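# Put the spirit level into the scissor lift's tool tray

## Task

Take the spirit level off the cable runway and set it in the tool tray mounted on the scissor lift's guardrail, lying completely beneath the tray's rim and staying there with no help from the robot. The attempt fails if the level drops lower than the lift platform, if the robot topples or finishes leaning, or if anything gets knocked to the floor or out of the work area.

## Robot and tools

ROBOT. A Rainbow Robotics RB-Y1: a wheeled base (two drive wheels plus two rear casters, 0.66 m long, 0.58 m wide, front edge 0.10 m ahead of the wheel axle), a folding leg and torso, two 7-joint arms with parallel grippers, and a head. It cannot drive sideways. A bent leg can poke out ahead of the base front. Cameras: head_camera, left_wrist_camera, right_wrist_camera. Loose objects may occasionally get nudged by outside pushes.

FRAMES. Base frame: origin on the floor midway between the drive wheels, x forward, y left, z up. The result's chest, left_hand and right_hand entries are in this frame; chest is a spine point 0.08 m under the shoulders (its x is where the chest faces, z up the spine). Each hand point is the centre between the finger pads; fingers point along its -z, close along its x. Reported hand positions get less accurate at long reach. base_odometry is relative to the scene's starting base frame, counts wheel rotation only (slip looks like travel), heading positive left, -3.142 to 3.142.

execute_actions. Argument actions: a list holding one action or nothing (empty list = just report state and images). cameras: list of names or ["all"]; omitted/null = all, [] = none; an unknown name refuses the call. An action may contain:
- base: exactly one key. translate_m = relative straight drive in metres, +forward, -3 to 3. rotate_rad = relative turn in place in radians, +left (counter-clockwise seen from above), -3.2 to 3.2. A base command needing more than 8.667 s at its top speed is refused.
- joints: a dictionary of absolute joint targets by name, radians (grippers in metres). Ranges: torso_squat_rad 0 to 1.2 (bigger lowers the chest, kept level); torso_shift_rad -0.3 to 0.6 (+ pushes hips forward); torso_pitch_rad -0.2 to 1.4 (+ bows forward); torso_yaw_rad -1.5 to 1.5 (+ left). Per arm (left_/right_ prefix): shoulder_pitch_rad -2.356 to 2.356 (0 hangs, negative raises forward/up/inward); shoulder_roll_rad left 0 to 3.141 (+ out to the left), right -3.141 to 0 (- out to the right); shoulder_yaw_rad -2.094 to 2.094 (+ swings a bent forearm left, both arms); elbow_rad -2.617 to 0.01 (0 straight, negative bends forward); forearm_roll_rad -3.141 to 3.141 and hand_roll_rad -2.705 to 2.705 (+ counter-clockwise from above on a hanging arm, both arms); wrist_pitch_rad -1.57 to 1.919 (negative tips hand forward); gripper_m 0 to 0.1 (gap between pads). head_pan_rad -0.523 to 0.523 (+ left, relative to chest); head_tilt_rad -0.35 to 1.57 (+ down). Done tolerances: ±0.02 rad, ±0.004 m for grippers.
- speeds: caps for this action only, translate_m 0.05 to 0.4 m/s, rotate_rad 0.1 to 1.509 rad/s (defaults are the top values).
- min_time_s: 0.1 to 8, the shortest duration for every arm/head motion in the action.
Default top speeds: arm joints 1 rad/s (forearm_roll, wrist_pitch, hand_roll 1.5), head 1.5, squat and pitch 0.3, shift 0.15, torso yaw 0.6, grippers 0.1 m/s. Parts of an action start together and may finish at different times; no action runs over 15 s. Joints or base you omit may keep pushing toward earlier targets. Unknown keys or out-of-range values refuse the whole call with no motion. Example: {"base": {"translate_m": 0.3}, "joints": {"head_pan_rad": -0.4}, "min_time_s": 2}.

Torso combos that must hold: squat + shift <= 1.52; squat - shift + pitch <= 1.57; shift + 0.5 pitch - 0.4 squat <= 0.7; shift + 0.3 pitch - 0.5 squat <= 0.39. Breaking one leaves the commanded torso joints short with off_target.

wait: seconds 0 to 10; sends nothing, returns state and images. zoom_image: camera plus region [x0, y0, x1, y1] in pixels of that camera's latest full image, top-left origin, at most 504 by 504. finished_scene: scene number (1 or 2); ends the scene permanently after the last command has been held, and reports success. Replying with no tool call ends everything.

RESULTS. base_status and joint_status tell how each motion ended: done (for the base, wheels turned the full amount even if slipping); off_target (resting short, maybe still pushing); contact_stop (arm or torso met firm resistance); time_out (took over 1.5x expected, torso 2.5x, plus 1 s, cap 14 s); stopped_with_arm (torso halted because an arm hit something); limit_stop_at_<name>, e.g. limit_stop_at_own_body (self-collision guard acted before touching). A contact_stop, time_out or stopped_with_arm in a group (torso joints; left arm joints; right arm joints) halts that whole group, which then holds its current position. "joint command not followed" plus a "cause:" line means a check refused an arm's targets (self or arm-to-arm clearance); grippers still move, those joints show not_followed and may be retried later. on_its_own lists uncommanded parts; "held at" is the held target, not the actual angle. A Motor temperatures line lists per-arm values in joint_positions order; MOTOR HOT appears from 65 °C, and at 80 °C an OVER-TEMPERATURE FAULT brakes things (limit_stop_at_motor_heat) and you must resend targets. A torque fault (contact torque at a joint's load limit: shoulders 62.3, elbow 32, forearm/wrist/hand 22.2 N m, held weight included) freezes the robot for 10 s and skips the rest of the call.

CAUTIONS. To grip, command an opening at least 0.005 m narrower than the object; the resulting off_target is normal. After any stop, first back off the arm in its own action, then the torso. Exception: if both hands hold one object and the torso contact-stops immediately with nothing in the way, resend every arm joint (not grippers) at its current joint_positions value, then repeat the torso command. The base keeps driving into furniture and may keep pushing; a blocked leg can slide the robot backward without showing in odometry. Each arm handles about 3 kg; heavy loads far in front of the wheels can tip the robot forward with nothing to stop it. Never let the arms, hands or fingers collide or press on each other. Avoid drops, slams and hard shoves. The simulation keeps going while you compose replies, with the robot holding its last command, so held loads heat motors.

Each tool is called after "Call:" by a JSON object that holds its "method" and its "body", one argument or row to a line.

## Session

Call:
{"method": "execute_actions", "body": {
  "actions": []
}}

Scene clock: 0.00 s.
Motor temperatures (°C, as the motors report them): left_arm=[31 32 32 32 32 32 32] | right_arm=[31 28 33 32 43 34 35]
base_odometry: x=+0.000 y=+0.000 heading=+0.000 (m, m, rad; odometry frame)
base_status: not commanded
joint_positions: torso_squat_rad=+0.350 torso_shift_rad=+0.001 torso_pitch_rad=+0.001 torso_yaw_rad=-0.001 left_shoulder_pitch_rad=-0.050 left_shoulder_roll_rad=+0.039 left_shoulder_yaw_rad=-0.040 left_elbow_rad=-0.253 left_forearm_roll_rad=+0.003 left_wrist_pitch_rad=+0.044 left_hand_roll_rad=+0.020 left_gripper_m=+0.099 right_shoulder_pitch_rad=-0.034 right_shoulder_roll_rad=-0.022 right_shoulder_yaw_rad=+0.009 right_elbow_rad=-0.299 right_forearm_roll_rad=+0.033 right_wrist_pitch_rad=+0.053 right_hand_roll_rad=-0.039 right_gripper_m=+0.101 head_pan_rad=+0.000 head_tilt_rad=+0.400
joint_status: not commanded
chest: x=-0.2270 y=+0.0007 z=+1.2476 quat_wxyz=(+1.000, +0.000, +0.001, +0.000) (m; base frame)
left_hand: x=-0.0793 y=+0.2426 z=+0.5766 quat_wxyz=(+0.992, +0.015, -0.127, -0.019) (m; base frame)
right_hand: x=-0.0714 y=-0.2340 z=+0.5789 quat_wxyz=(+0.990, -0.011, -0.137, +0.008) (m; base frame)
pictures: head_camera, left_wrist_camera, right_wrist_camera
Images, in order (width x height): head_camera 896x504, left_wrist_camera 644x364, right_wrist_camera 644x364.

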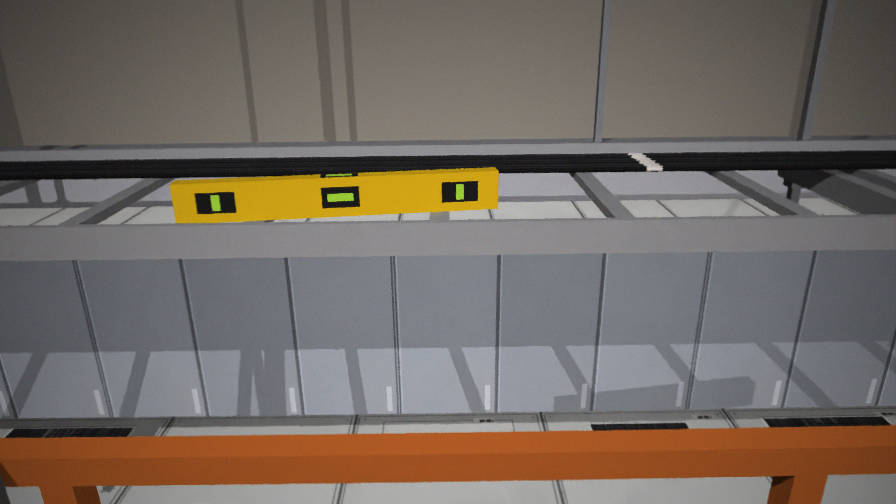

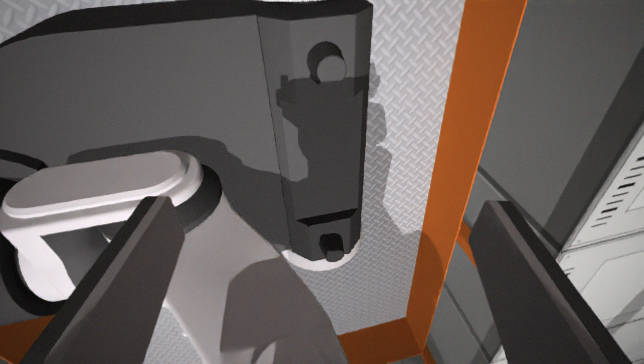

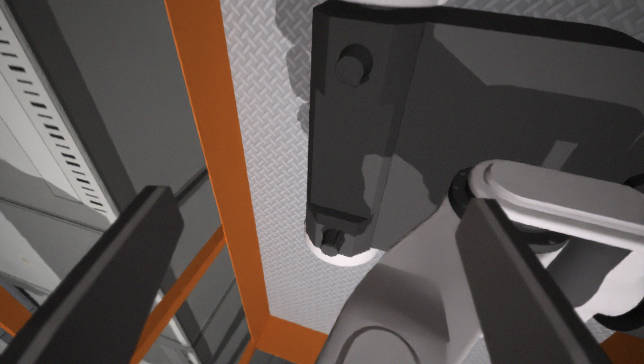

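Call:
{"method": "execute_actions", "body": {
  "actions": [
    {"joints":{"head_pan_rad":0.52,"head_tilt_rad":0.9}}
  ],
  "cameras": ["head_camera"]
}}

Call:
{"method": "execute_actions", "body": {
  "actions": [
    {"joints":{"head_pan_rad":-0.52,"head_tilt_rad":0.9}}
  ],
  "cameras": ["head_camera"]
}}

Scene clock: 2.40 s.
Motor temperatures (°C, as the motors report them): left_arm=[31 32 32 32 32 32 32] | right_arm=[31 28 33 32 43 34 35]
base_odometry: x=+0.000 y=+0.000 heading=+0.000 (m, m, rad; odometry frame)
base_status: not commanded
joint_positions: torso_squat_rad=+0.350 torso_shift_rad=+0.001 torso_pitch_rad=+0.001 torso_yaw_rad=-0.001 left_shoulder_pitch_rad=-0.050 left_shoulder_roll_rad=+0.039 left_shoulder_yaw_rad=-0.040 left_elbow_rad=-0.253 left_forearm_roll_rad=+0.003 left_wrist_pitch_rad=+0.044 left_hand_roll_rad=+0.020 left_gripper_m=+0.099 right_shoulder_pitch_rad=-0.034 right_shoulder_roll_rad=-0.022 right_shoulder_yaw_rad=+0.009 right_elbow_rad=-0.299 right_forearm_roll_rad=+0.033 right_wrist_pitch_rad=+0.053 right_hand_roll_rad=-0.039 right_gripper_m=+0.101 head_pan_rad=+0.520 head_tilt_rad=+0.900
joint_status: all done
chest: x=-0.2270 y=+0.0007 z=+1.2476 quat_wxyz=(+1.000, +0.000, +0.001, +0.000) (m; base frame)
left_hand: x=-0.0793 y=+0.2426 z=+0.5766 quat_wxyz=(+0.992, +0.015, -0.127, -0.019) (m; base frame)
right_hand: x=-0.0714 y=-0.2340 z=+0.5789 quat_wxyz=(+0.990, -0.011, -0.137, +0.008) (m; base frame)
pictures: head_camera
Images, in order (width x height): head_camera 896x504.

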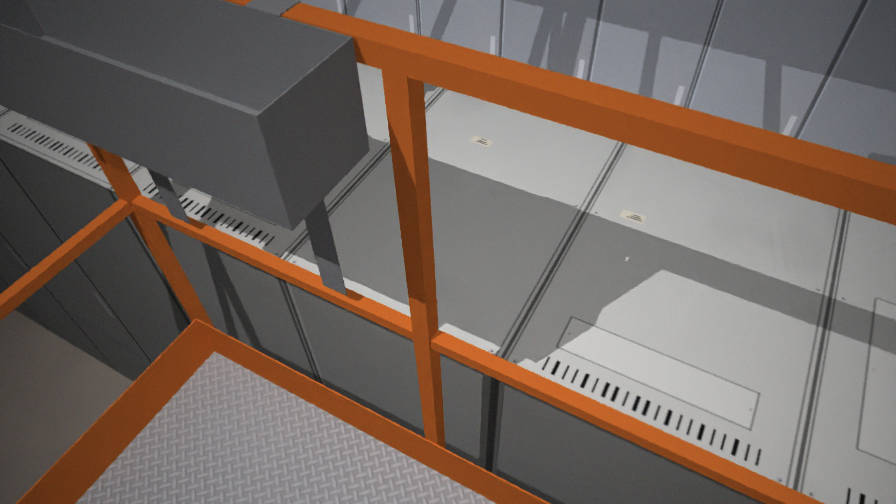

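Scene clock: 3.77 s.
Motor temperatures (°C, as the motors report them): left_arm=[31 32 32 32 32 32 32] | right_arm=[31 28 33 32 43 34 35]
base_odometry: x=+0.000 y=+0.000 heading=+0.000 (m, m, rad; odometry frame)
base_status: not commanded
joint_positions: torso_squat_rad=+0.350 torso_shift_rad=+0.001 torso_pitch_rad=+0.001 torso_yaw_rad=-0.001 left_shoulder_pitch_rad=-0.050 left_shoulder_roll_rad=+0.039 left_shoulder_yaw_rad=-0.040 left_elbow_rad=-0.253 left_forearm_roll_rad=+0.003 left_wrist_pitch_rad=+0.044 left_hand_roll_rad=+0.020 left_gripper_m=+0.099 right_shoulder_pitch_rad=-0.034 right_shoulder_roll_rad=-0.022 right_shoulder_yaw_rad=+0.009 right_elbow_rad=-0.299 right_forearm_roll_rad=+0.033 right_wrist_pitch_rad=+0.053 right_hand_roll_rad=-0.039 right_gripper_m=+0.101 head_pan_rad=-0.520 head_tilt_rad=+0.900
joint_status: all done
chest: x=-0.2270 y=+0.0007 z=+1.2476 quat_wxyz=(+1.000, +0.000, +0.001, +0.000) (m; base frame)
left_hand: x=-0.0793 y=+0.2426 z=+0.5766 quat_wxyz=(+0.992, +0.015, -0.127, -0.019) (m; base frame)
right_hand: x=-0.0714 y=-0.2340 z=+0.5789 quat_wxyz=(+0.990, -0.011, -0.137, +0.008) (m; base frame)
pictures: head_camera
Images, in order (width x height): head_camera 896x504.

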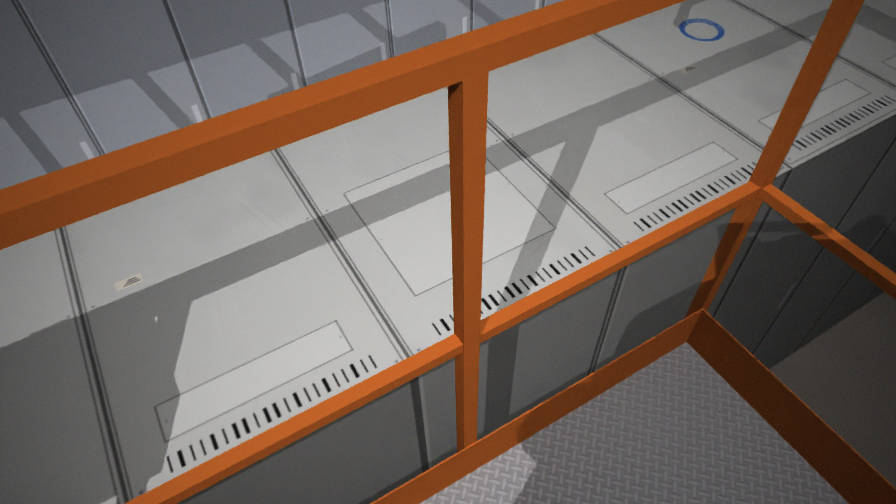

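Call:
{"method": "execute_actions", "body": {
  "actions": [
    {"joints":{"head_pan_rad":0.1,"head_tilt_rad":0.5,"torso_squat_rad":0,"left_elbow_rad":-2.3,"left_shoulder_pitch_rad":-0.3}}
  ],
  "cameras": []
}}

Call:
{"method": "execute_actions", "body": {
  "actions": [
    {"joints":{"left_elbow_rad":-1.6,"left_shoulder_pitch_rad":-1.5,"left_wrist_pitch_rad":1.6}}
  ]
}}

Scene clock: 18.87 s.
Motor temperatures (°C, as the motors report them): left_arm=[32 32 32 33 32 33 32] | right_arm=[31 28 33 32 43 34 35]
TORQUE FAULT: left_elbow_rad reached its load limit. The robot stopped for 10 seconds, dropped its targets and accepts commands again. The stop added 9.5 s to the call and to motion_time.
base_odometry: x=+0.000 y=+0.000 heading=+0.000 (m, m, rad; odometry frame)
base_status: not commanded
joint_positions: torso_squat_rad=+0.038 torso_shift_rad=+0.002 torso_pitch_rad=+0.004 torso_yaw_rad=-0.001 left_shoulder_pitch_rad=-0.179 left_shoulder_roll_rad=+0.039 left_shoulder_yaw_rad=-0.040 left_elbow_rad=-1.336 left_forearm_roll_rad=+0.003 left_wrist_pitch_rad=+0.046 left_hand_roll_rad=+0.020 left_gripper_m=+0.098 right_shoulder_pitch_rad=-0.034 right_shoulder_roll_rad=-0.022 right_shoulder_yaw_rad=+0.009 right_elbow_rad=-0.299 right_forearm_roll_rad=+0.033 right_wrist_pitch_rad=+0.054 right_hand_roll_rad=-0.039 right_gripper_m=+0.101 head_pan_rad=+0.100 head_tilt_rad=+0.500
joint_status: torso_squat_rad contact_stop (moved -0.312 of -0.350); left_shoulder_pitch_rad torque_fault (moved -0.129 of -0.250); left_elbow_rad torque_fault (moved -1.084 of -2.047); the others done
on_its_own: torso_squat_rad is held at +0.038, not at your +0.000, since a contact_stop; left_shoulder_pitch_rad is held at -0.182, not at your -0.300, since a torque_fault; left_elbow_rad is held at -1.339, not at your -2.300, since a torque_fault
chest: x=-0.2258 y=+0.0008 z=+1.2894 quat_wxyz=(+1.000, +0.000, +0.002, +0.000) (m; base frame)
left_hand: x=+0.3313 y=+0.1847 z=+1.0263 quat_wxyz=(+0.746, -0.021, -0.664, -0.043) (m; base frame)
right_hand: x=-0.0716 y=-0.2340 z=+0.6205 quat_wxyz=(+0.991, -0.011, -0.136, +0.008) (m; base frame)
pictures: none
No camera images: the call's "cameras" was empty. Leave "cameras" out to get every camera's image.

not run: a stop came earlier in this reply.

Call:
{"method": "execute_actions", "body": {
  "actions": [
    {"joints":{"left_elbow_rad":-1.2,"left_shoulder_pitch_rad":0.5}}
  ],
  "cameras": []
}}

Call:
{"method": "execute_actions", "body": {
  "actions": [
    {"joints":{"left_elbow_rad":-2.5,"left_wrist_pitch_rad":-0.8,"torso_squat_rad":0}}
  ],
  "cameras": []
}}

Call:
{"method": "execute_actions", "body": {
  "actions": [
    {"joints":{"left_shoulder_pitch_rad":-0.9}}
  ]
}}

Scene clock: 21.33 s.
Motor temperatures (°C, as the motors report them): left_arm=[32 32 32 33 32 33 32] | right_arm=[31 28 33 32 43 34 35]
base_odometry: x=+0.000 y=+0.000 heading=+0.000 (m, m, rad; odometry frame)
base_status: not commanded
joint_positions: torso_squat_rad=+0.038 torso_shift_rad=+0.001 torso_pitch_rad=+0.003 torso_yaw_rad=-0.001 left_shoulder_pitch_rad=+0.500 left_shoulder_roll_rad=+0.039 left_shoulder_yaw_rad=-0.040 left_elbow_rad=-1.200 left_forearm_roll_rad=+0.003 left_wrist_pitch_rad=+0.045 left_hand_roll_rad=+0.020 left_gripper_m=+0.099 right_shoulder_pitch_rad=-0.034 right_shoulder_roll_rad=-0.022 right_shoulder_yaw_rad=+0.009 right_elbow_rad=-0.299 right_forearm_roll_rad=+0.033 right_wrist_pitch_rad=+0.054 right_hand_roll_rad=-0.039 right_gripper_m=+0.101 head_pan_rad=+0.100 head_tilt_rad=+0.500
joint_status: all done
on_its_own: torso_squat_rad is held at +0.038, not at your +0.000, since a contact_stop
chest: x=-0.2262 y=+0.0008 z=+1.2894 quat_wxyz=(+1.000, +0.000, +0.001, +0.000) (m; base frame)
left_hand: x=-0.0378 y=+0.2779 z=+0.7192 quat_wxyz=(+0.941, +0.041, -0.332, +0.054) (m; base frame)
right_hand: x=-0.0715 y=-0.2339 z=+0.6205 quat_wxyz=(+0.991, -0.011, -0.137, +0.008) (m; base frame)
pictures: none
No camera images: the call's "cameras" was empty. Leave "cameras" out to get every camera's image.

Scene clock: 23.27 s.
Motor temperatures (°C, as the motors report them): left_arm=[32 32 32 33 32 33 32] | right_arm=[31 28 33 32 43 34 35]
base_odometry: x=+0.000 y=+0.000 heading=+0.000 (m, m, rad; odometry frame)
base_status: not commanded
joint_positions: torso_squat_rad=+0.000 torso_shift_rad=+0.001 torso_pitch_rad=+0.003 torso_yaw_rad=-0.001 left_shoulder_pitch_rad=+0.500 left_shoulder_roll_rad=+0.039 left_shoulder_yaw_rad=-0.040 left_elbow_rad=-2.500 left_forearm_roll_rad=+0.003 left_wrist_pitch_rad=-0.800 left_hand_roll_rad=+0.020 left_gripper_m=+0.099 right_shoulder_pitch_rad=-0.034 right_shoulder_roll_rad=-0.022 right_shoulder_yaw_rad=+0.009 right_elbow_rad=-0.299 right_forearm_roll_rad=+0.033 right_wrist_pitch_rad=+0.054 right_hand_roll_rad=-0.039 right_gripper_m=+0.101 head_pan_rad=+0.100 head_tilt_rad=+0.500
joint_status: all done
chest: x=-0.2262 y=+0.0008 z=+1.2899 quat_wxyz=(+1.000, +0.000, +0.001, +0.000) (m; base frame)
left_hand: x=-0.0102 y=+0.2429 z=+1.4139 quat_wxyz=(+0.159, +0.048, -0.986, -0.016) (m; base frame)
right_hand: x=-0.0715 y=-0.2339 z=+0.6210 quat_wxyz=(+0.991, -0.011, -0.137, +0.008) (m; base frame)
pictures: none
No camera images: the call's "cameras" was empty. Leave "cameras" out to get every camera's image.

Scene clock: 25.33 s.
Motor temperatures (°C, as the motors report them): left_arm=[32 32 32 33 32 33 32] | right_arm=[31 28 33 32 43 34 35]
base_odometry: x=+0.000 y=+0.000 heading=+0.000 (m, m, rad; odometry frame)
base_status: not commanded
joint_positions: torso_squat_rad=+0.000 torso_shift_rad=+0.001 torso_pitch_rad=+0.003 torso_yaw_rad=-0.001 left_shoulder_pitch_rad=-0.900 left_shoulder_roll_rad=+0.039 left_shoulder_yaw_rad=-0.040 left_elbow_rad=-2.500 left_forearm_roll_rad=+0.003 left_wrist_pitch_rad=-0.800 left_hand_roll_rad=+0.020 left_gripper_m=+0.099 right_shoulder_pitch_rad=-0.034 right_shoulder_roll_rad=-0.022 right_shoulder_yaw_rad=+0.009 right_elbow_rad=-0.299 right_forearm_roll_rad=+0.033 right_wrist_pitch_rad=+0.054 right_hand_roll_rad=-0.039 right_gripper_m=+0.101 head_pan_rad=+0.100 head_tilt_rad=+0.500
joint_status: all done
chest: x=-0.2262 y=+0.0008 z=+1.2899 quat_wxyz=(+1.000, +0.000, +0.001, +0.000) (m; base frame)
left_hand: x=-0.2226 y=+0.1803 z=+1.5872 quat_wxyz=(-0.479, -0.170, -0.861, -0.017) (m; base frame)
right_hand: x=-0.0715 y=-0.2339 z=+0.6210 quat_wxyz=(+0.991, -0.011, -0.137, +0.008) (m; base frame)
pictures: head_camera, left_wrist_camera, right_wrist_camera
Images, in order (width x height): head_camera 896x504, left_wrist_camera 644x364, right_wrist_camera 644x364.

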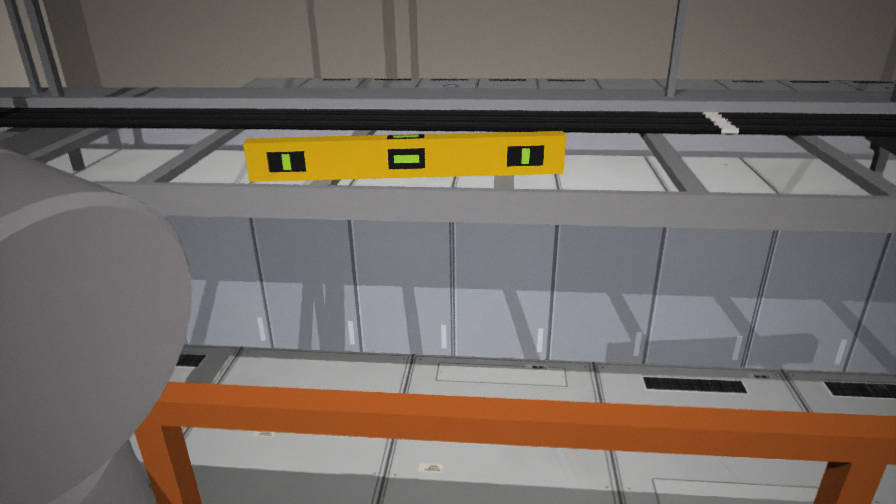

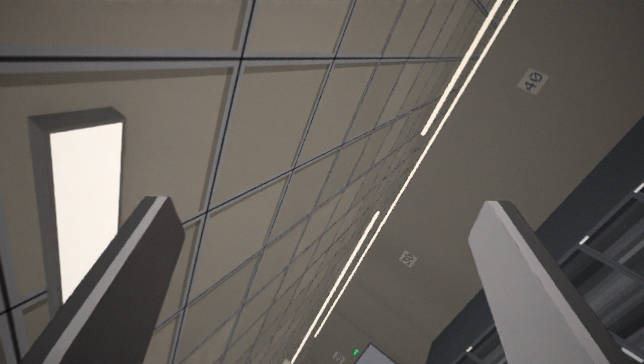

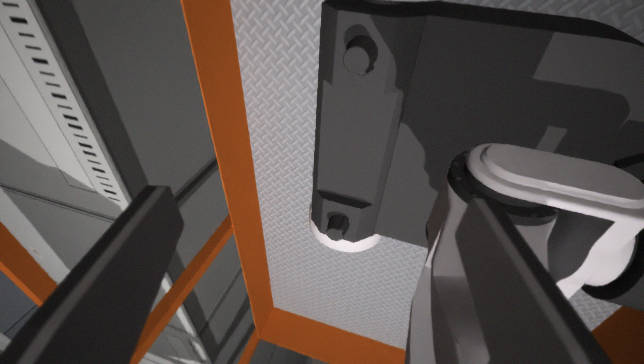

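Call:
{"method": "execute_actions", "body": {
  "actions": [
    {"joints":{"left_elbow_rad":-0.3,"left_shoulder_pitch_rad":-1.8,"left_wrist_pitch_rad":1.2,"left_shoulder_roll_rad":0.05},"min_time_s":2.5}
  ]
}}

Scene clock: 29.83 s.
Motor temperatures (°C, as the motors report them): left_arm=[32 32 32 33 32 33 32] | right_arm=[31 28 33 32 43 34 35]
base_odometry: x=+0.000 y=+0.000 heading=+0.000 (m, m, rad; odometry frame)
base_status: not commanded
joint_positions: torso_squat_rad=+0.000 torso_shift_rad=+0.001 torso_pitch_rad=+0.003 torso_yaw_rad=-0.001 left_shoulder_pitch_rad=-1.799 left_shoulder_roll_rad=+0.050 left_shoulder_yaw_rad=-0.040 left_elbow_rad=-0.300 left_forearm_roll_rad=+0.003 left_wrist_pitch_rad=+1.200 left_hand_roll_rad=+0.020 left_gripper_m=+0.099 right_shoulder_pitch_rad=-0.034 right_shoulder_roll_rad=-0.022 right_shoulder_yaw_rad=+0.009 right_elbow_rad=-0.299 right_forearm_roll_rad=+0.033 right_wrist_pitch_rad=+0.053 right_hand_roll_rad=-0.039 right_gripper_m=+0.101 head_pan_rad=+0.100 head_tilt_rad=+0.500
joint_status: all done
chest: x=-0.2262 y=+0.0008 z=+1.2899 quat_wxyz=(+1.000, +0.000, +0.001, +0.000) (m; base frame)
left_hand: x=+0.4248 y=+0.0216 z=+1.3438 quat_wxyz=(+0.881, +0.135, -0.400, -0.214) (m; base frame)
right_hand: x=-0.0715 y=-0.2339 z=+0.6210 quat_wxyz=(+0.991, -0.011, -0.137, +0.008) (m; base frame)
pictures: head_camera, left_wrist_camera, right_wrist_camera
Images, in order (width x height): head_camera 896x504, left_wrist_camera 644x364, right_wrist_camera 644x364.

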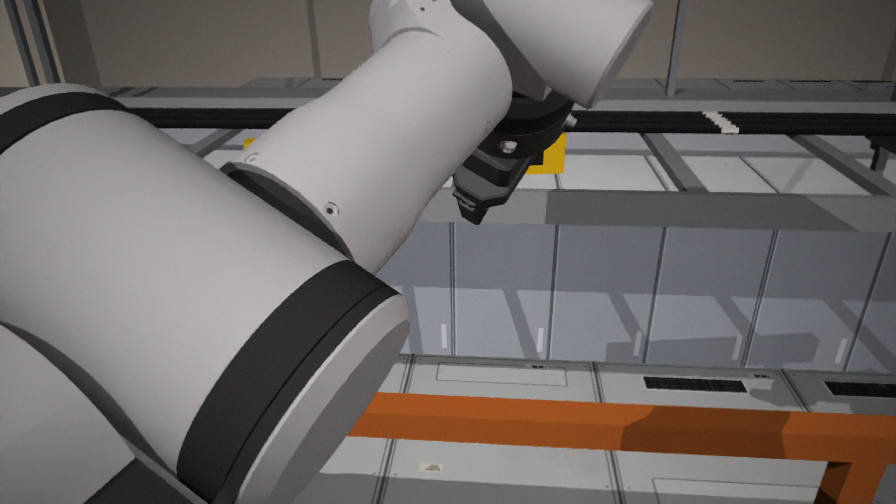

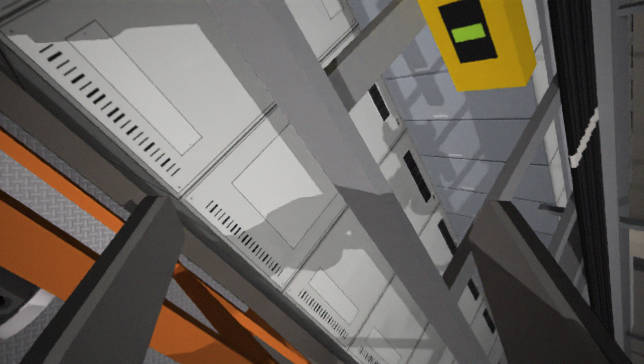

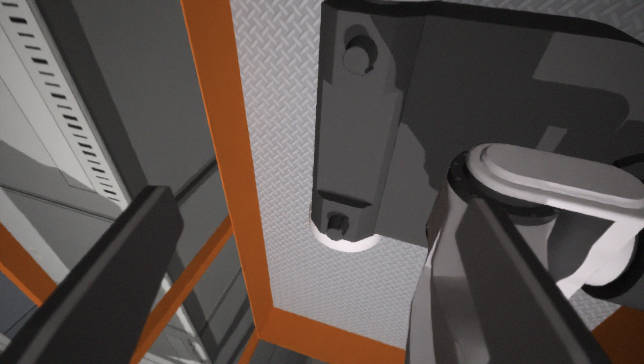

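Call:
{"method": "execute_actions", "body": {
  "actions": [
    {"joints":{"left_elbow_rad":-0.2,"left_shoulder_pitch_rad":-2.2,"left_wrist_pitch_rad":1.9,"torso_yaw_rad":0.4,"torso_pitch_rad":0.3,"head_pan_rad":-0.3,"head_tilt_rad":0.3},"min_time_s":1.5}
  ]
}}

Scene clock: 35.33 s.
Motor temperatures (°C, as the motors report them): left_arm=[32 32 32 33 32 33 32] | right_arm=[31 28 33 32 43 34 35]
base_odometry: x=+0.000 y=+0.000 heading=+0.000 (m, m, rad; odometry frame)
base_status: not commanded
joint_positions: torso_squat_rad=+0.000 torso_shift_rad=+0.001 torso_pitch_rad=+0.300 torso_yaw_rad=+0.400 left_shoulder_pitch_rad=-2.199 left_shoulder_roll_rad=+0.050 left_shoulder_yaw_rad=-0.040 left_elbow_rad=-0.200 left_forearm_roll_rad=+0.003 left_wrist_pitch_rad=+1.900 left_hand_roll_rad=+0.020 left_gripper_m=+0.099 right_shoulder_pitch_rad=-0.034 right_shoulder_roll_rad=-0.022 right_shoulder_yaw_rad=+0.009 right_elbow_rad=-0.299 right_forearm_roll_rad=+0.033 right_wrist_pitch_rad=+0.053 right_hand_roll_rad=-0.039 right_gripper_m=+0.101 head_pan_rad=-0.300 head_tilt_rad=+0.300
joint_status: all done
chest: x=-0.1355 y=+0.0008 z=+1.2761 quat_wxyz=(+0.969, +0.029, +0.147, +0.196) (m; base frame)
left_hand: x=+0.3339 y=+0.2286 z=+1.3018 quat_wxyz=(+0.961, +0.275, -0.028, -0.017) (m; base frame)
right_hand: x=-0.1083 y=-0.1544 z=+0.5678 quat_wxyz=(+0.979, +0.048, +0.009, +0.200) (m; base frame)
pictures: head_camera, left_wrist_camera, right_wrist_camera
Images, in order (width x height): head_camera 896x504, left_wrist_camera 644x364, right_wrist_camera 644x364.

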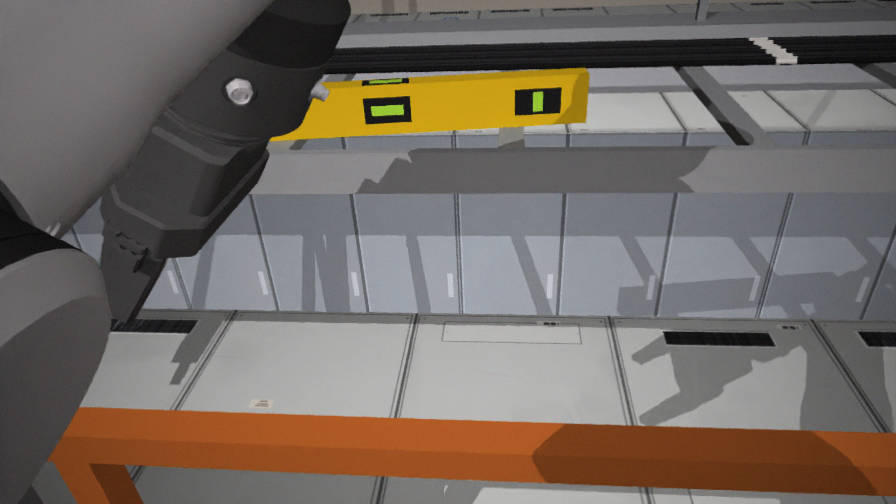

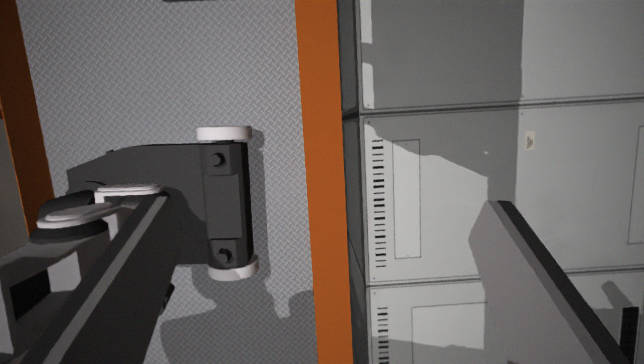

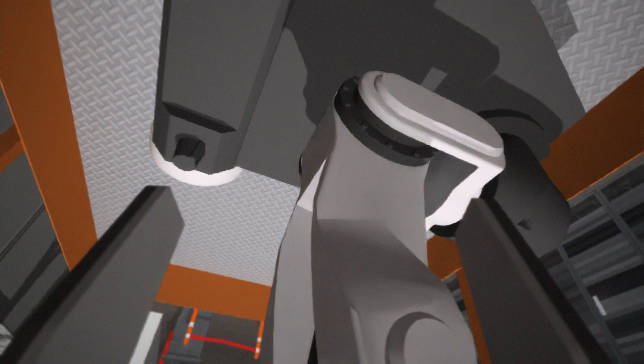

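Call:
{"method": "execute_actions", "body": {
  "actions": [
    {"joints":{"torso_pitch_rad":0,"right_shoulder_pitch_rad":0.7,"right_elbow_rad":0,"head_tilt_rad":0.6}}
  ],
  "cameras": []
}}

Call:
{"method": "execute_actions", "body": {
  "actions": [
    {"base":{"translate_m":0.13},"joints":{"torso_shift_rad":0.2}}
  ]
}}

Scene clock: 39.60 s.
Motor temperatures (°C, as the motors report them): left_arm=[32 32 32 33 32 33 32] | right_arm=[31 28 33 32 43 34 35]
base_odometry: x=+0.000 y=+0.000 heading=+0.000 (m, m, rad; odometry frame)
base_status: not commanded
joint_positions: torso_squat_rad=+0.000 torso_shift_rad=+0.001 torso_pitch_rad=+0.000 torso_yaw_rad=+0.400 left_shoulder_pitch_rad=-2.200 left_shoulder_roll_rad=+0.050 left_shoulder_yaw_rad=-0.040 left_elbow_rad=-0.200 left_forearm_roll_rad=+0.003 left_wrist_pitch_rad=+1.900 left_hand_roll_rad=+0.020 left_gripper_m=+0.099 right_shoulder_pitch_rad=+0.700 right_shoulder_roll_rad=-0.022 right_shoulder_yaw_rad=+0.009 right_elbow_rad=+0.000 right_forearm_roll_rad=+0.033 right_wrist_pitch_rad=+0.054 right_hand_roll_rad=-0.039 right_gripper_m=+0.101 head_pan_rad=-0.300 head_tilt_rad=+0.600
joint_status: all done
chest: x=-0.2272 y=+0.0008 z=+1.2899 quat_wxyz=(+0.980, +0.000, +0.000, +0.199) (m; base frame)
left_hand: x=+0.2136 y=+0.2287 z=+1.4536 quat_wxyz=(+0.946, +0.274, -0.172, +0.025) (m; base frame)
right_hand: x=-0.5956 y=-0.3470 z=+0.7753 quat_wxyz=(+0.934, -0.077, +0.340, +0.075) (m; base frame)
pictures: none
No camera images: the call's "cameras" was empty. Leave "cameras" out to get every camera's image.

Scene clock: 41.70 s.
Motor temperatures (°C, as the motors report them): left_arm=[32 32 32 33 32 33 32] | right_arm=[31 28 33 32 43 34 35]
base_odometry: x=+0.130 y=+0.000 heading=+0.000 (m, m, rad; odometry frame)
base_status: done
joint_positions: torso_squat_rad=+0.000 torso_shift_rad=+0.200 torso_pitch_rad=+0.000 torso_yaw_rad=+0.400 left_shoulder_pitch_rad=-2.200 left_shoulder_roll_rad=+0.050 left_shoulder_yaw_rad=-0.040 left_elbow_rad=-0.200 left_forearm_roll_rad=+0.003 left_wrist_pitch_rad=+1.900 left_hand_roll_rad=+0.020 left_gripper_m=+0.099 right_shoulder_pitch_rad=+0.700 right_shoulder_roll_rad=-0.022 right_shoulder_yaw_rad=+0.009 right_elbow_rad=+0.000 right_forearm_roll_rad=+0.033 right_wrist_pitch_rad=+0.054 right_hand_roll_rad=-0.039 right_gripper_m=+0.101 head_pan_rad=-0.300 head_tilt_rad=+0.600
joint_status: all done
chest: x=-0.0888 y=+0.0008 z=+1.2760 quat_wxyz=(+0.980, +0.000, +0.000, +0.199) (m; base frame)
left_hand: x=+0.3520 y=+0.2287 z=+1.4394 quat_wxyz=(+0.946, +0.274, -0.171, +0.025) (m; base frame)
right_hand: x=-0.4573 y=-0.3470 z=+0.7614 quat_wxyz=(+0.934, -0.077, +0.340, +0.075) (m; base frame)
pictures: head_camera, left_wrist_camera, right_wrist_camera
Images, in order (width x height): head_camera 896x504, left_wrist_camera 644x364, right_wrist_camera 644x364.

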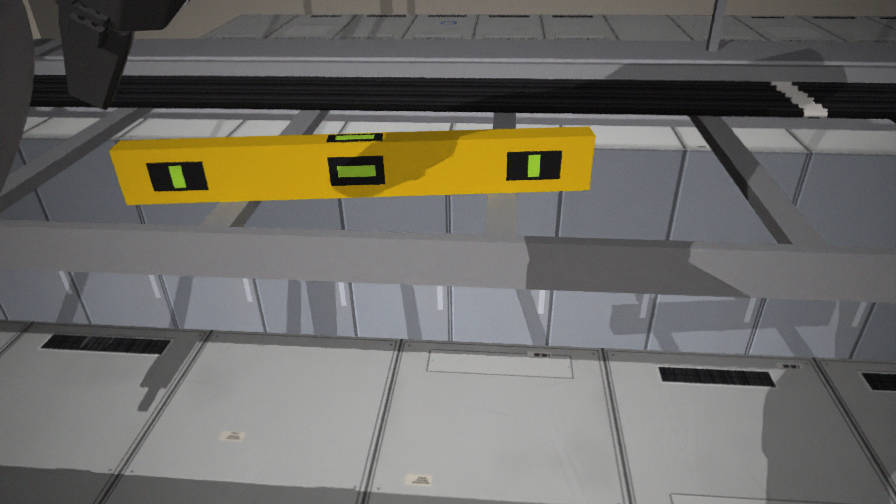

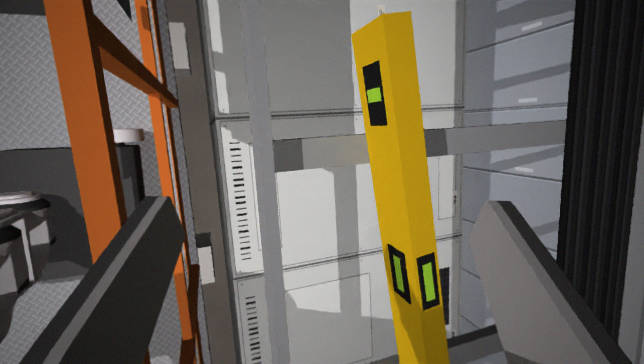

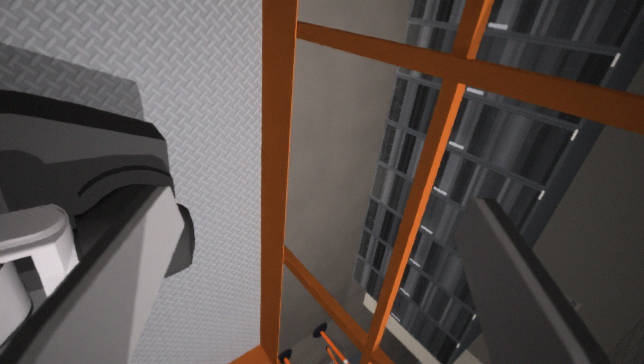

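Call:
{"method": "execute_actions", "body": {
  "actions": [
    {"joints":{"torso_pitch_rad":0.15}}
  ]
}}

Scene clock: 44.97 s.
Motor temperatures (°C, as the motors report them): left_arm=[32 32 32 33 32 33 32] | right_arm=[31 28 33 32 43 34 35]
base_odometry: x=+0.130 y=+0.000 heading=+0.000 (m, m, rad; odometry frame)
base_status: not commanded
joint_positions: torso_squat_rad=+0.000 torso_shift_rad=+0.200 torso_pitch_rad=+0.150 torso_yaw_rad=+0.400 left_shoulder_pitch_rad=-2.200 left_shoulder_roll_rad=+0.050 left_shoulder_yaw_rad=-0.040 left_elbow_rad=-0.200 left_forearm_roll_rad=+0.003 left_wrist_pitch_rad=+1.900 left_hand_roll_rad=+0.020 left_gripper_m=+0.099 right_shoulder_pitch_rad=+0.700 right_shoulder_roll_rad=-0.022 right_shoulder_yaw_rad=+0.009 right_elbow_rad=+0.000 right_forearm_roll_rad=+0.033 right_wrist_pitch_rad=+0.054 right_hand_roll_rad=-0.039 right_gripper_m=+0.101 head_pan_rad=-0.300 head_tilt_rad=+0.600
joint_status: all done
chest: x=-0.0425 y=+0.0008 z=+1.2725 quat_wxyz=(+0.977, +0.014, +0.074, +0.198) (m; base frame)
left_hand: x=+0.4177 y=+0.2286 z=+1.3682 quat_wxyz=(+0.956, +0.275, -0.100, +0.004) (m; base frame)
right_hand: x=-0.4839 y=-0.3470 z=+0.8187 quat_wxyz=(+0.906, -0.071, +0.409, +0.081) (m; base frame)
pictures: head_camera, left_wrist_camera, right_wrist_camera
Images, in order (width x height): head_camera 896x504, left_wrist_camera 644x364, right_wrist_camera 644x364.

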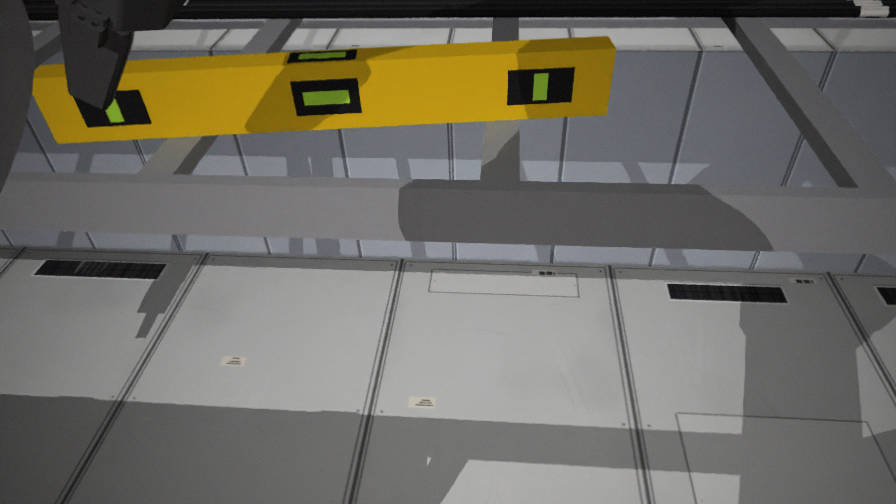

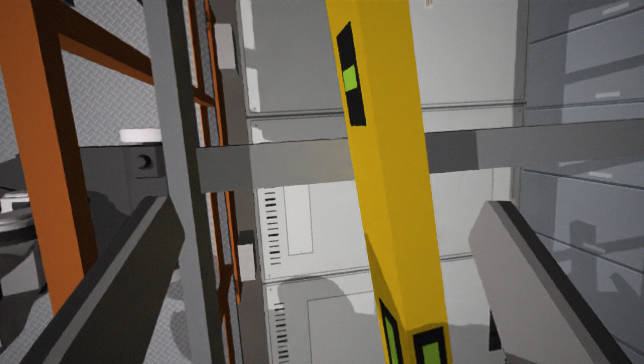

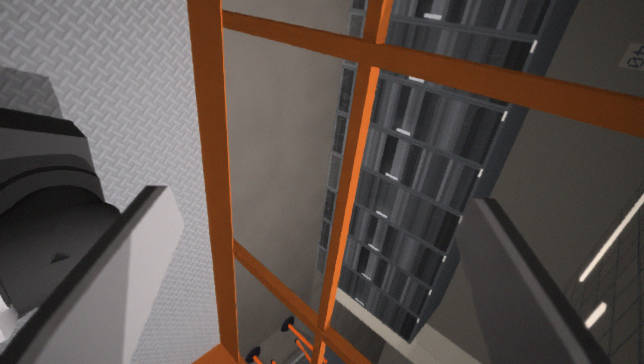

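Call:
{"method": "execute_actions", "body": {
  "actions": [
    {"joints":{"torso_pitch_rad":0.25,"head_tilt_rad":0.4,"head_pan_rad":-0.1}}
  ]
}}

Scene clock: 47.50 s.
Motor temperatures (°C, as the motors report them): left_arm=[32 32 32 33 32 33 32] | right_arm=[31 28 33 32 43 34 35]
base_odometry: x=+0.130 y=+0.000 heading=+0.000 (m, m, rad; odometry frame)
base_status: not commanded
joint_positions: torso_squat_rad=+0.000 torso_shift_rad=+0.200 torso_pitch_rad=+0.250 torso_yaw_rad=+0.400 left_shoulder_pitch_rad=-2.200 left_shoulder_roll_rad=+0.050 left_shoulder_yaw_rad=-0.040 left_elbow_rad=-0.200 left_forearm_roll_rad=+0.003 left_wrist_pitch_rad=+1.900 left_hand_roll_rad=+0.020 left_gripper_m=+0.099 right_shoulder_pitch_rad=+0.700 right_shoulder_roll_rad=-0.022 right_shoulder_yaw_rad=+0.009 right_elbow_rad=+0.000 right_forearm_roll_rad=+0.033 right_wrist_pitch_rad=+0.054 right_hand_roll_rad=-0.039 right_gripper_m=+0.101 head_pan_rad=-0.100 head_tilt_rad=+0.400
joint_status: all done
chest: x=-0.0122 y=+0.0008 z=+1.2663 quat_wxyz=(+0.972, +0.024, +0.122, +0.197) (m; base frame)
left_hand: x=+0.4553 y=+0.2286 z=+1.3156 quat_wxyz=(+0.960, +0.275, -0.052, -0.010) (m; base frame)
right_hand: x=-0.4967 y=-0.3470 z=+0.8589 quat_wxyz=(+0.884, -0.067, +0.454, +0.084) (m; base frame)
pictures: head_camera, left_wrist_camera, right_wrist_camera
Images, in order (width x height): head_camera 896x504, left_wrist_camera 644x364, right_wrist_camera 644x364.

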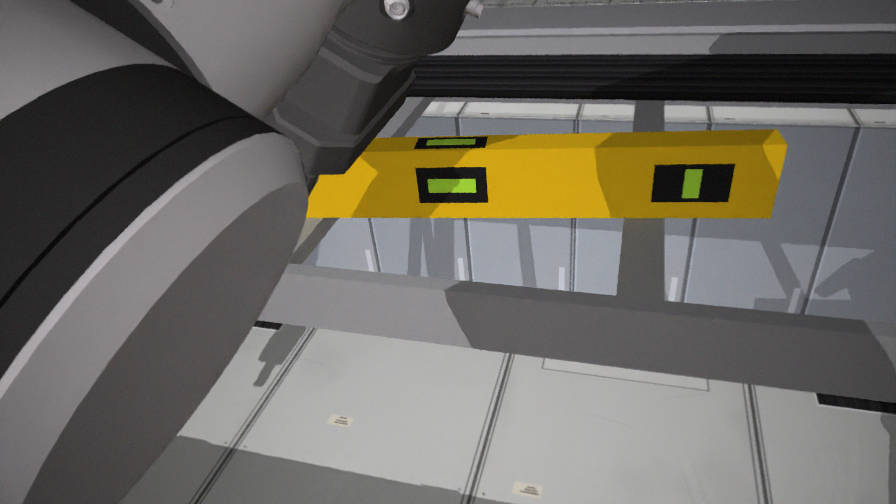

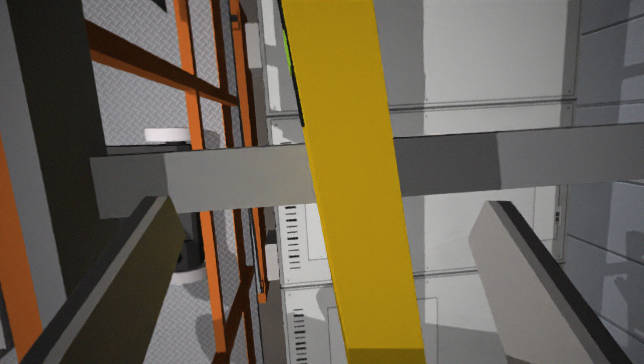

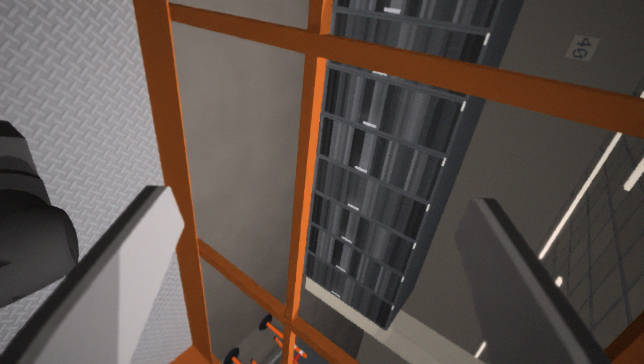

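Call:
{"method": "execute_actions", "body": {
  "actions": [
    {"joints":{"torso_pitch_rad":0.2,"torso_yaw_rad":0.2,"left_hand_roll_rad":0.25},"min_time_s":1.5}
  ]
}}

Scene clock: 51.07 s.
Motor temperatures (°C, as the motors report them): left_arm=[32 32 32 33 32 33 32] | right_arm=[31 28 33 32 43 34 35]
base_odometry: x=+0.130 y=+0.000 heading=+0.000 (m, m, rad; odometry frame)
base_status: not commanded
joint_positions: torso_squat_rad=+0.000 torso_shift_rad=+0.200 torso_pitch_rad=+0.200 torso_yaw_rad=+0.200 left_shoulder_pitch_rad=-2.200 left_shoulder_roll_rad=+0.050 left_shoulder_yaw_rad=-0.040 left_elbow_rad=-0.200 left_forearm_roll_rad=+0.003 left_wrist_pitch_rad=+1.900 left_hand_roll_rad=+0.250 left_gripper_m=+0.099 right_shoulder_pitch_rad=+0.700 right_shoulder_roll_rad=-0.022 right_shoulder_yaw_rad=+0.009 right_elbow_rad=+0.000 right_forearm_roll_rad=+0.033 right_wrist_pitch_rad=+0.053 right_hand_roll_rad=-0.039 right_gripper_m=+0.101 head_pan_rad=-0.100 head_tilt_rad=+0.400
joint_status: all done
chest: x=-0.0274 y=+0.0008 z=+1.2698 quat_wxyz=(+0.990, +0.010, +0.099, +0.099) (m; base frame)
left_hand: x=+0.4728 y=+0.1365 z=+1.3354 quat_wxyz=(+0.963, +0.234, -0.131, +0.016) (m; base frame)
right_hand: x=-0.5512 y=-0.2668 z=+0.8508 quat_wxyz=(+0.898, -0.044, +0.438, -0.014) (m; base frame)
pictures: head_camera, left_wrist_camera, right_wrist_camera
Images, in order (width x height): head_camera 896x504, left_wrist_camera 644x364, right_wrist_camera 644x364.

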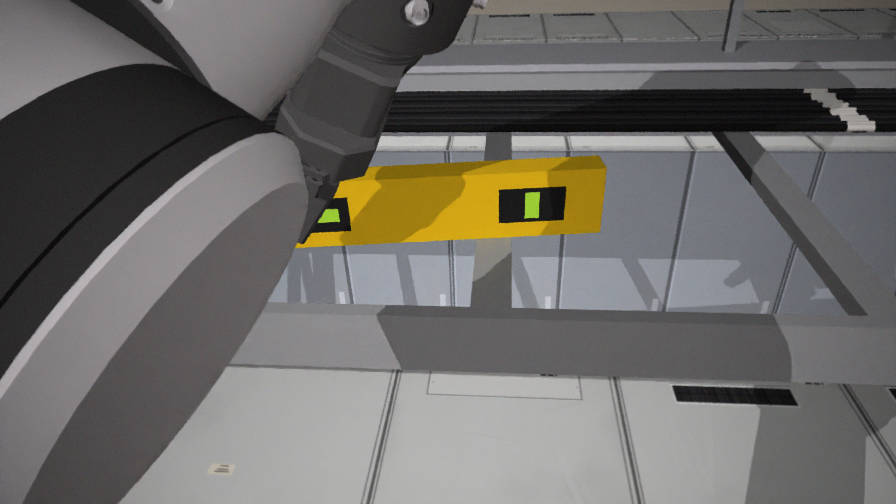

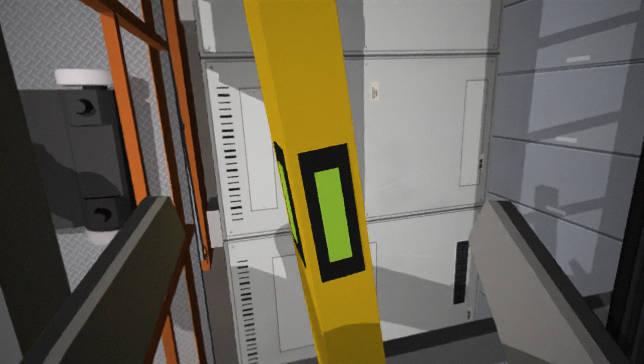

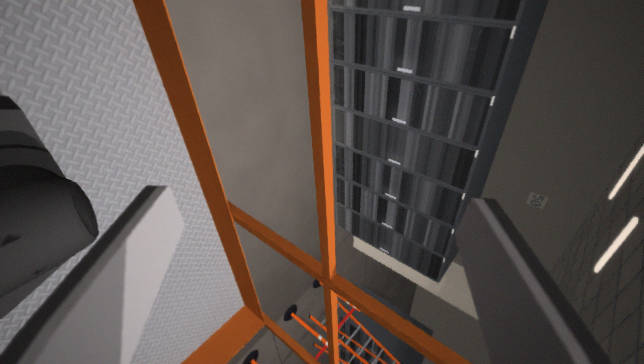

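Centred. Descend.

Call:
{"method": "execute_actions", "body": {
  "actions": [
    {"joints":{"torso_pitch_rad":0.3,"torso_shift_rad":0.17}}
  ]
}}

Scene clock: 53.23 s.
Motor temperatures (°C, as the motors report them): left_arm=[32 32 32 33 32 33 32] | right_arm=[31 28 33 32 43 34 35]
base_odometry: x=+0.130 y=+0.000 heading=+0.000 (m, m, rad; odometry frame)
base_status: not commanded
joint_positions: torso_squat_rad=+0.001 torso_shift_rad=+0.169 torso_pitch_rad=+0.289 torso_yaw_rad=+0.200 left_shoulder_pitch_rad=-2.205 left_shoulder_roll_rad=+0.053 left_shoulder_yaw_rad=-0.041 left_elbow_rad=-0.202 left_forearm_roll_rad=+0.002 left_wrist_pitch_rad=+1.900 left_hand_roll_rad=+0.250 left_gripper_m=+0.099 right_shoulder_pitch_rad=+0.700 right_shoulder_roll_rad=-0.022 right_shoulder_yaw_rad=+0.009 right_elbow_rad=+0.000 right_forearm_roll_rad=+0.033 right_wrist_pitch_rad=+0.053 right_hand_roll_rad=-0.039 right_gripper_m=+0.101 head_pan_rad=-0.100 head_tilt_rad=+0.400
joint_status: torso_shift_rad contact_stop (moved -0.031 of -0.030); torso_pitch_rad contact_stop (moved +0.089 of +0.100)
chest: x=-0.0221 y=+0.0006 z=+1.2671 quat_wxyz=(+0.985, +0.014, +0.143, +0.099) (m; base frame)
left_hand: x=+0.4829 y=+0.1363 z=+1.2920 quat_wxyz=(+0.968, +0.235, -0.092, +0.006) (m; base frame)
right_hand: x=-0.5809 y=-0.2669 z=+0.8960 quat_wxyz=(+0.878, -0.045, +0.477, -0.012) (m; base frame)
pictures: head_camera, left_wrist_camera, right_wrist_camera
Images, in order (width x height): head_camera 896x504, left_wrist_camera 644x364, right_wrist_camera 644x364.

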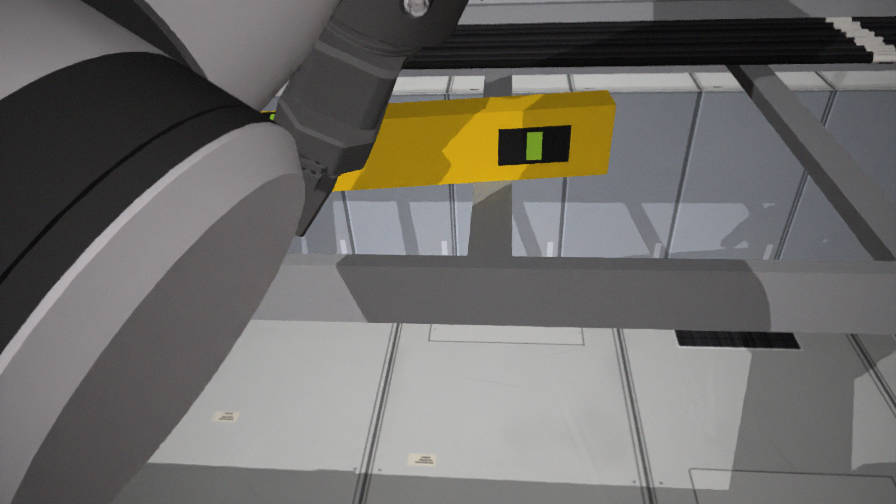

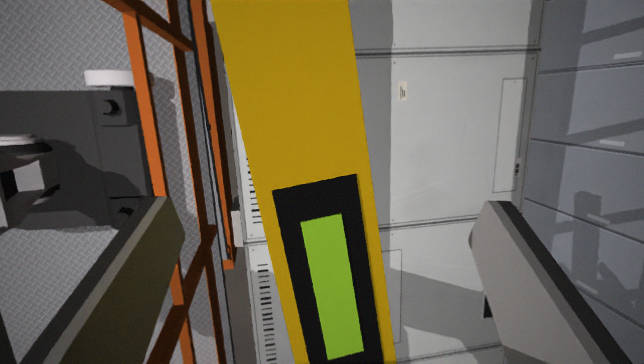

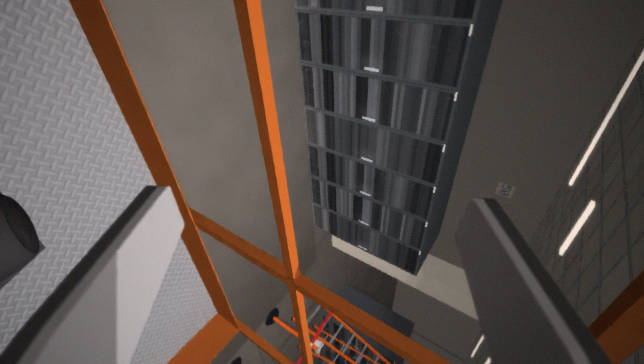

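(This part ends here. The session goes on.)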